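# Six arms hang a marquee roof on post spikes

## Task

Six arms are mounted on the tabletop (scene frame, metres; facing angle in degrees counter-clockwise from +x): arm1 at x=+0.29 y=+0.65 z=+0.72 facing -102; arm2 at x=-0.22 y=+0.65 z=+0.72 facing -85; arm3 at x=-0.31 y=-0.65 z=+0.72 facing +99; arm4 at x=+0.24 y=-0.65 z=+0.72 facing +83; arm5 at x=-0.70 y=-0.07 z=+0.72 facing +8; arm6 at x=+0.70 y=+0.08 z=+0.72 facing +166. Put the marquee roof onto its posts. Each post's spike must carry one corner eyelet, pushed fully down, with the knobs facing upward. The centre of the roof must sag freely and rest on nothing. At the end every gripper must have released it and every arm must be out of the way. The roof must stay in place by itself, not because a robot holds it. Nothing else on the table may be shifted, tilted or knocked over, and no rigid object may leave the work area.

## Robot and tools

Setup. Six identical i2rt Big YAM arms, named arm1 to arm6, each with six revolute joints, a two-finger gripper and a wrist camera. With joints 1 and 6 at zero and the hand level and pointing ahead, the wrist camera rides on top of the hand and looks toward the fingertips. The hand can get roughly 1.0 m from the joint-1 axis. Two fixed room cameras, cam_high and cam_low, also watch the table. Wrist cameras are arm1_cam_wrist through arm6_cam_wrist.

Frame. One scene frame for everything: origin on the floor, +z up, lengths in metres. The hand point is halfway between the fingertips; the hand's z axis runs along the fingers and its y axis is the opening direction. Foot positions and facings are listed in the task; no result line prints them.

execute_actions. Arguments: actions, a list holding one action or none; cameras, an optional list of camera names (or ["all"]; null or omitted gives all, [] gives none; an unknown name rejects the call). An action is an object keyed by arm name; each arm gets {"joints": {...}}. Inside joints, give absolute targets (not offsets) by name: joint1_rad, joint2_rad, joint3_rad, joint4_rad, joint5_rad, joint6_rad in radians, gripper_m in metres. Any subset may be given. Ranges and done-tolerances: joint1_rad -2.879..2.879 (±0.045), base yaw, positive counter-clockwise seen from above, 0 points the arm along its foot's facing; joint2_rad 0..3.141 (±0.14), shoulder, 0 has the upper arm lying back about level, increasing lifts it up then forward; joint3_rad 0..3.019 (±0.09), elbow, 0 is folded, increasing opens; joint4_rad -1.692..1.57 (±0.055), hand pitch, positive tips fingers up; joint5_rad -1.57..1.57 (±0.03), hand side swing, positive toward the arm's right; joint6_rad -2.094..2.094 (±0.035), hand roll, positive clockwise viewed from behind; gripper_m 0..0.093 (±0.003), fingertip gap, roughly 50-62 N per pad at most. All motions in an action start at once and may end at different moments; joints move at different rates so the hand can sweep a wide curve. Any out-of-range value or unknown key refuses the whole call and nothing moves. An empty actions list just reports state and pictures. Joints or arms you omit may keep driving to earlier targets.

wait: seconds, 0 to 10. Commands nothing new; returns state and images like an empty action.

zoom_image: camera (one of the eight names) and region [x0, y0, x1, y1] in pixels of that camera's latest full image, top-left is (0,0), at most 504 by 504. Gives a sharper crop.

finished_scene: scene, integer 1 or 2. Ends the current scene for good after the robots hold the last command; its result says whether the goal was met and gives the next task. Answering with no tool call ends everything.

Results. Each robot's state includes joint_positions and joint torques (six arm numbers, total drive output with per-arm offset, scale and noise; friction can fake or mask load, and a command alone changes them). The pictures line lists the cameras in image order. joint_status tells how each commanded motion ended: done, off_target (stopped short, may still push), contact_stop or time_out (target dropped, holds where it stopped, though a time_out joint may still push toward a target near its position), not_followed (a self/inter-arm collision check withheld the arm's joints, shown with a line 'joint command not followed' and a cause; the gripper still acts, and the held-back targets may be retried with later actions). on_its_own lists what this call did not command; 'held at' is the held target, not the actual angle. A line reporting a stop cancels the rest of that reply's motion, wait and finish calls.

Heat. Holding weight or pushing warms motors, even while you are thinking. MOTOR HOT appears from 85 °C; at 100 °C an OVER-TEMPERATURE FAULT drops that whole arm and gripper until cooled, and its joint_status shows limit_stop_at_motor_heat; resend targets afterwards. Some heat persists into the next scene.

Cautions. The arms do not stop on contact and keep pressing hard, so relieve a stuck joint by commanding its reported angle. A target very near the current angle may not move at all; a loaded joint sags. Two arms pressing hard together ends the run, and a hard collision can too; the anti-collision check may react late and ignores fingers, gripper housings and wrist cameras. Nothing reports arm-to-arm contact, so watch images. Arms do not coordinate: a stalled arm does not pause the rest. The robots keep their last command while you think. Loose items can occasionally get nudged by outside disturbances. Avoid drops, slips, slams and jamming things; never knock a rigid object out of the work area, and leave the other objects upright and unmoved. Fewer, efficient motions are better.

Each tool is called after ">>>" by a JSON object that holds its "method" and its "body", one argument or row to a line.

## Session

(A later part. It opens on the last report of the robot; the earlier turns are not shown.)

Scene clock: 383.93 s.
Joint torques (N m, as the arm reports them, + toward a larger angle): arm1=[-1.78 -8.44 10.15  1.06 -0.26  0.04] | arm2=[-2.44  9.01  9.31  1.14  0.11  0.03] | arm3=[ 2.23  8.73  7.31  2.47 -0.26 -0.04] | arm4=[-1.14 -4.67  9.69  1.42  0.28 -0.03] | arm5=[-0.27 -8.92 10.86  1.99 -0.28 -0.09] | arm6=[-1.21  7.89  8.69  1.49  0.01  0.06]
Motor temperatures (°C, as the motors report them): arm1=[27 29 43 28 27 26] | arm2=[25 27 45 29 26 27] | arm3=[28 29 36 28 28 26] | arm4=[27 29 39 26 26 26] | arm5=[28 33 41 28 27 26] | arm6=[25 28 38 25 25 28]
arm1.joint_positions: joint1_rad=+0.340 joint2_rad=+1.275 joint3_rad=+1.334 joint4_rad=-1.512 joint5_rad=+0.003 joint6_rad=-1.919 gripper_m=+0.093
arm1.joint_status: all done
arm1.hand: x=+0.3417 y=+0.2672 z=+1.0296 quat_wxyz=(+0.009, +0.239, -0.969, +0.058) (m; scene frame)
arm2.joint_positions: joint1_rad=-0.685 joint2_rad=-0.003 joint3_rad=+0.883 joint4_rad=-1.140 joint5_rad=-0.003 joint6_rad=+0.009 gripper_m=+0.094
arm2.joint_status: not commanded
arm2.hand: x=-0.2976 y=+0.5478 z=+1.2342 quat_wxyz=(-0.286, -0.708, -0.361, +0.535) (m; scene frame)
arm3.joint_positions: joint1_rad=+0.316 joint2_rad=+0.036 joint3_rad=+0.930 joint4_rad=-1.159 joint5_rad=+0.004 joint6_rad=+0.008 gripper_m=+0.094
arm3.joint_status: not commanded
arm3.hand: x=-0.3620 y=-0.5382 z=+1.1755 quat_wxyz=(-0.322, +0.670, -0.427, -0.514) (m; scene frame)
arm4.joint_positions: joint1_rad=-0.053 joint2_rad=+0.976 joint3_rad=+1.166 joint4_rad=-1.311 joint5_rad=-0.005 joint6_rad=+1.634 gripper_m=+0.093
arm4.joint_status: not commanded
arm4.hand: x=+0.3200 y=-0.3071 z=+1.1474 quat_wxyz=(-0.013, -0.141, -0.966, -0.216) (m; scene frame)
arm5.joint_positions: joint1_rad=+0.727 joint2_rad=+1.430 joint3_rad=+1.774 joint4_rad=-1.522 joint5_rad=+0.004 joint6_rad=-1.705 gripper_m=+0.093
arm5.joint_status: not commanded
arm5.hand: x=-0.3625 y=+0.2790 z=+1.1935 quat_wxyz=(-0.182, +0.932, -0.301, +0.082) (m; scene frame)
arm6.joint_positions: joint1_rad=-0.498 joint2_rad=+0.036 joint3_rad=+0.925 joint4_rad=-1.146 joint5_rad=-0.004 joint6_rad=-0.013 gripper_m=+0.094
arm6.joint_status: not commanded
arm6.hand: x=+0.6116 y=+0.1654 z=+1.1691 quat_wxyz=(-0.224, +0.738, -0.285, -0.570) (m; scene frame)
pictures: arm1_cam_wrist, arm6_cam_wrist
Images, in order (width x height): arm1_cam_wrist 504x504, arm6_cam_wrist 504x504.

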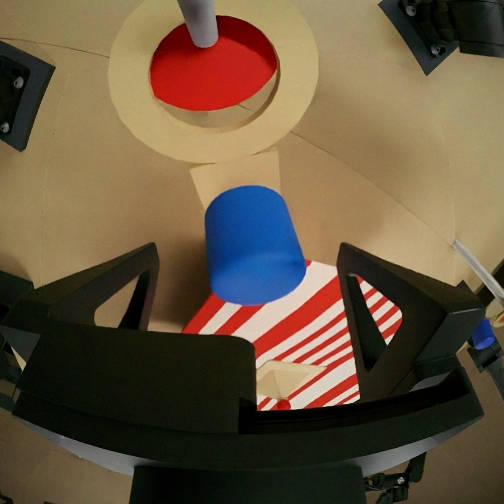

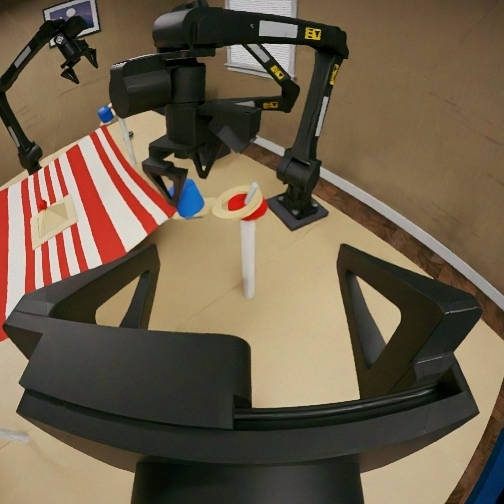

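>>> {"method": "execute_actions", "body": {
  "actions": [
    {"arm1":{"joints":{"joint2_rad":0.97,"joint3_rad":1.5}},"arm4":{"joints":{"joint2_rad":0.75}},"arm5":{"joints":{"joint2_rad":1.25}}}
  ]
}}

>>> {"method": "zoom_image", "body": {
  "camera": "arm6_cam_wrist",
  "region": [160, 150, 300, 250]
}}

>>> {"method": "zoom_image", "body": {
  "camera": "arm3_cam_wrist",
  "region": [200, 160, 350, 270]
}}

>>> {"method": "zoom_image", "body": {
  "camera": "arm2_cam_wrist",
  "region": [150, 170, 300, 280]
}}

>>> {"method": "zoom_image", "body": {
  "camera": "cam_low",
  "region": [260, 140, 520, 250]
}}

Scene clock: 391.00 s.
Joint torques (N m, as the arm reports them, + toward a larger angle): arm1=[-1.6  -3.17 11.11  1.51 -0.22  0.09] | arm2=[-2.6   8.95  9.32  1.1   0.1   0.04] | arm3=[ 2.03  8.75  7.33  2.52 -0.27 -0.05] | arm4=[-1.27 -1.25  9.47  1.72  0.28 -0.06] | arm5=[-0.18 -5.68 10.48  2.36 -0.28 -0.07] | arm6=[-1.56  7.54  8.71  1.49  0.03  0.08]
Motor temperatures (°C, as the motors report them): arm1=[27 29 43 28 27 26] | arm2=[25 27 45 29 26 27] | arm3=[28 29 36 28 28 26] | arm4=[27 29 39 26 26 26] | arm5=[28 32 41 28 27 26] | arm6=[25 28 38 25 25 28]
arm1.joint_positions: joint1_rad=+0.340 joint2_rad=+0.967 joint3_rad=+1.481 joint4_rad=-1.508 joint5_rad=+0.003 joint6_rad=-1.919 gripper_m=+0.093
arm1.joint_status: all done
arm1.hand: x=+0.3346 y=+0.3239 z=+1.2015 quat_wxyz=(+0.033, +0.229, -0.931, +0.283) (m; scene frame)
arm2.joint_positions: joint1_rad=-0.685 joint2_rad=-0.003 joint3_rad=+0.883 joint4_rad=-1.140 joint5_rad=-0.003 joint6_rad=+0.009 gripper_m=+0.094
arm2.joint_status: not commanded
arm2.hand: x=-0.2976 y=+0.5478 z=+1.2342 quat_wxyz=(-0.286, -0.708, -0.361, +0.535) (m; scene frame)
arm3.joint_positions: joint1_rad=+0.316 joint2_rad=+0.036 joint3_rad=+0.930 joint4_rad=-1.159 joint5_rad=+0.004 joint6_rad=+0.008 gripper_m=+0.094
arm3.joint_status: not commanded
arm3.hand: x=-0.3620 y=-0.5382 z=+1.1755 quat_wxyz=(-0.322, +0.670, -0.427, -0.514) (m; scene frame)
arm4.joint_positions: joint1_rad=-0.053 joint2_rad=+0.746 joint3_rad=+1.166 joint4_rad=-1.311 joint5_rad=-0.005 joint6_rad=+1.634 gripper_m=+0.093
arm4.joint_status: all done
arm4.hand: x=+0.3081 y=-0.3598 z=+1.2173 quat_wxyz=(-0.023, -0.136, -0.935, -0.327) (m; scene frame)
arm5.joint_positions: joint1_rad=+0.727 joint2_rad=+1.246 joint3_rad=+1.774 joint4_rad=-1.522 joint5_rad=+0.004 joint6_rad=-1.705 gripper_m=+0.093
arm5.joint_status: all done
arm5.hand: x=-0.4036 y=+0.2339 z=+1.2736 quat_wxyz=(-0.263, +0.911, -0.295, +0.121) (m; scene frame)
arm6.joint_positions: joint1_rad=-0.498 joint2_rad=+0.036 joint3_rad=+0.925 joint4_rad=-1.146 joint5_rad=-0.004 joint6_rad=-0.013 gripper_m=+0.094
arm6.joint_status: not commanded
arm6.hand: x=+0.6116 y=+0.1654 z=+1.1691 quat_wxyz=(-0.224, +0.738, -0.285, -0.570) (m; scene frame)
pictures: arm1_cam_wrist, arm2_cam_wrist, arm3_cam_wrist, arm4_cam_wrist, arm5_cam_wrist, arm6_cam_wrist, cam_high, cam_low
Images, in order (width x height): arm1_cam_wrist 504x504, arm2_cam_wrist 504x504, arm3_cam_wrist 504x504, arm4_cam_wrist 504x504, arm5_cam_wrist 504x504, arm6_cam_wrist 504x504, cam_high 896x504, cam_low 896x504.

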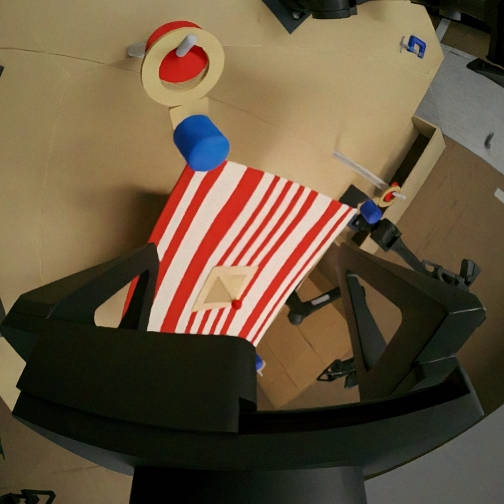

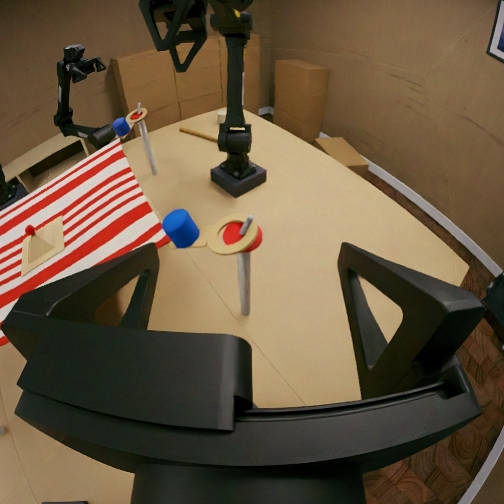

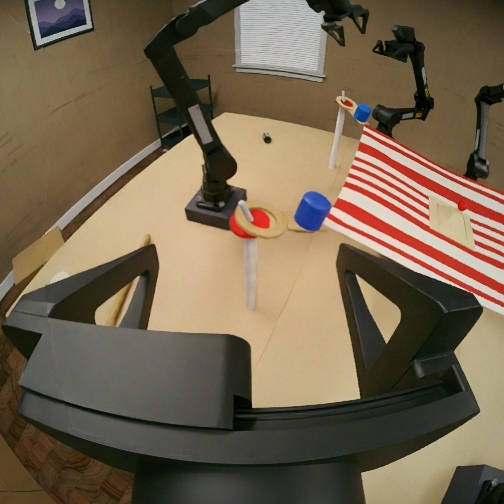

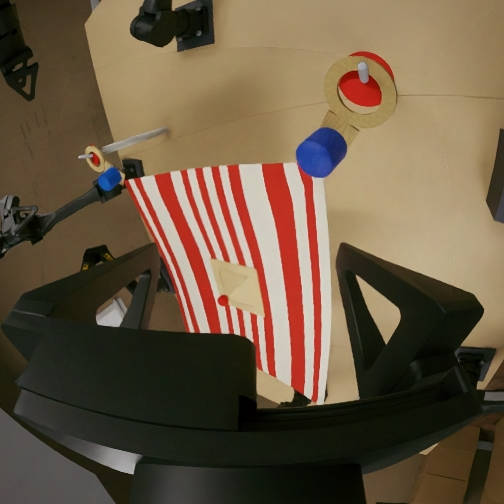

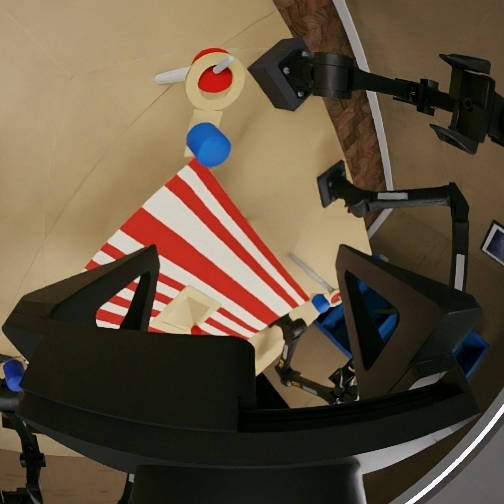

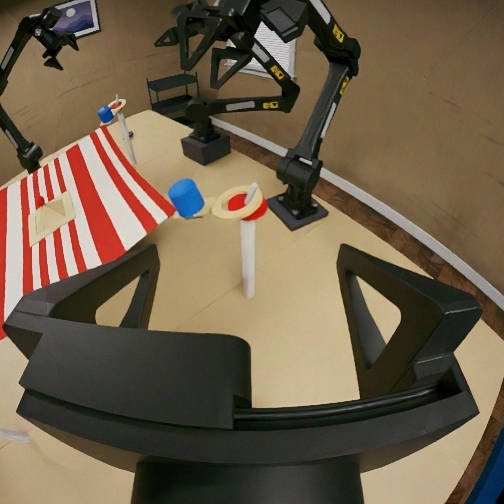

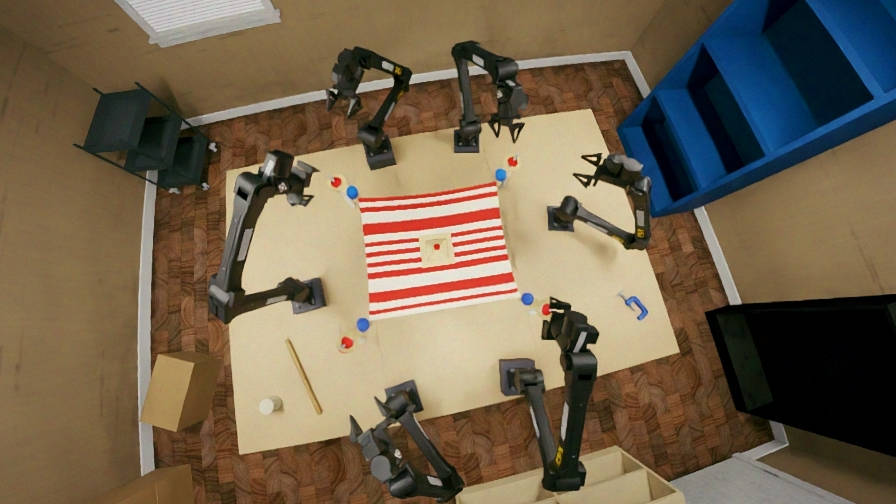

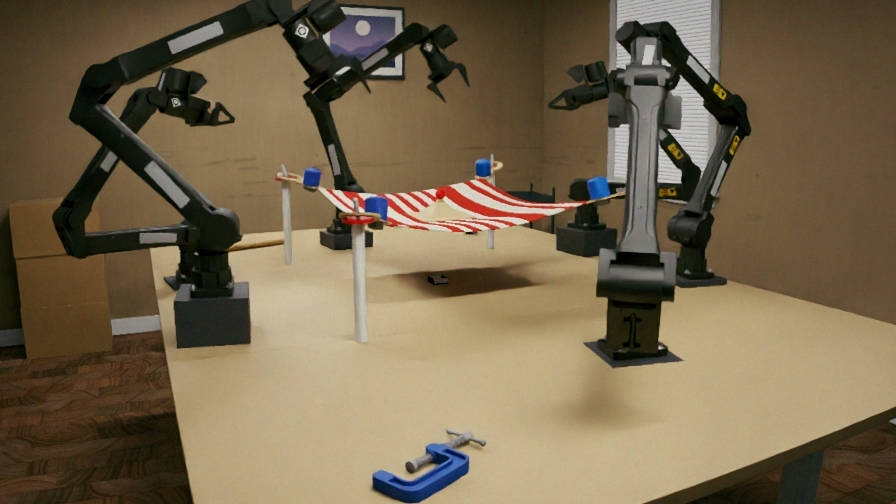

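Region (160, 150, 300, 250) of arm6_cam_wrist's 504x504 image, scaled by 3.600, with more detail than that image has; it fills the top 360 rows of this view, and the rest is white.

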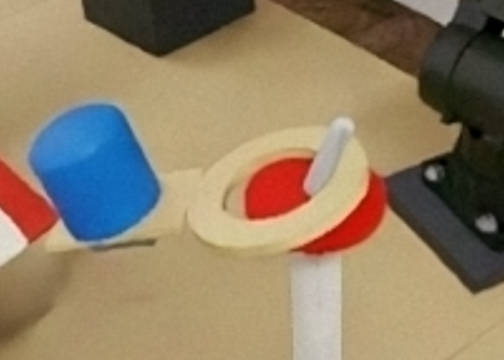

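Region (200, 160, 350, 270) of arm3_cam_wrist's 504x504 image, scaled by 3.360, with more detail than that image has; it fills the top 370 rows of this view, and the rest is white.

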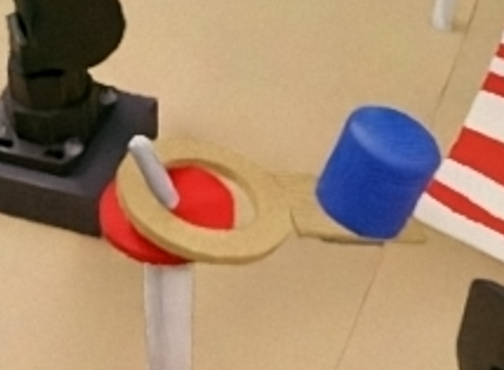

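Region (150, 170, 300, 280) of arm2_cam_wrist's 504x504 image, scaled by 3.360, with more detail than that image has; it fills the top 370 rows of this view, and the rest is white.

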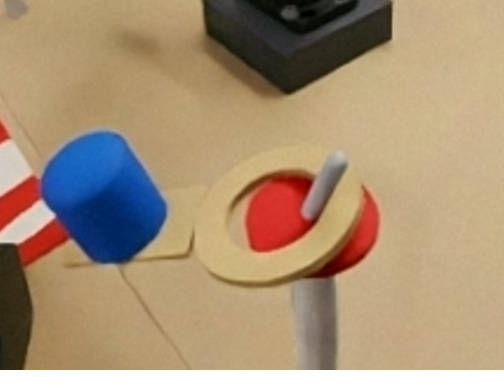

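Region (260, 140, 520, 250) of cam_low's 896x504 image, scaled by 1.938, with more detail than that image has; it fills the top 213 rows of this view, and the rest is white.

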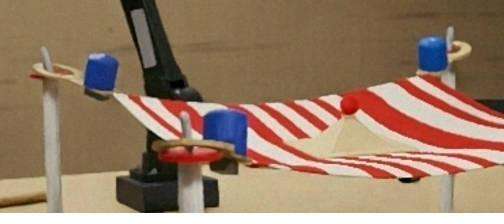

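All four eyelets rest on their discs with knobs up, the middle hangs free, and all arms are clear.

>>> {"method": "finished_scene", "body": {
  "scene": 2
}}

The scene is finished: the task was done.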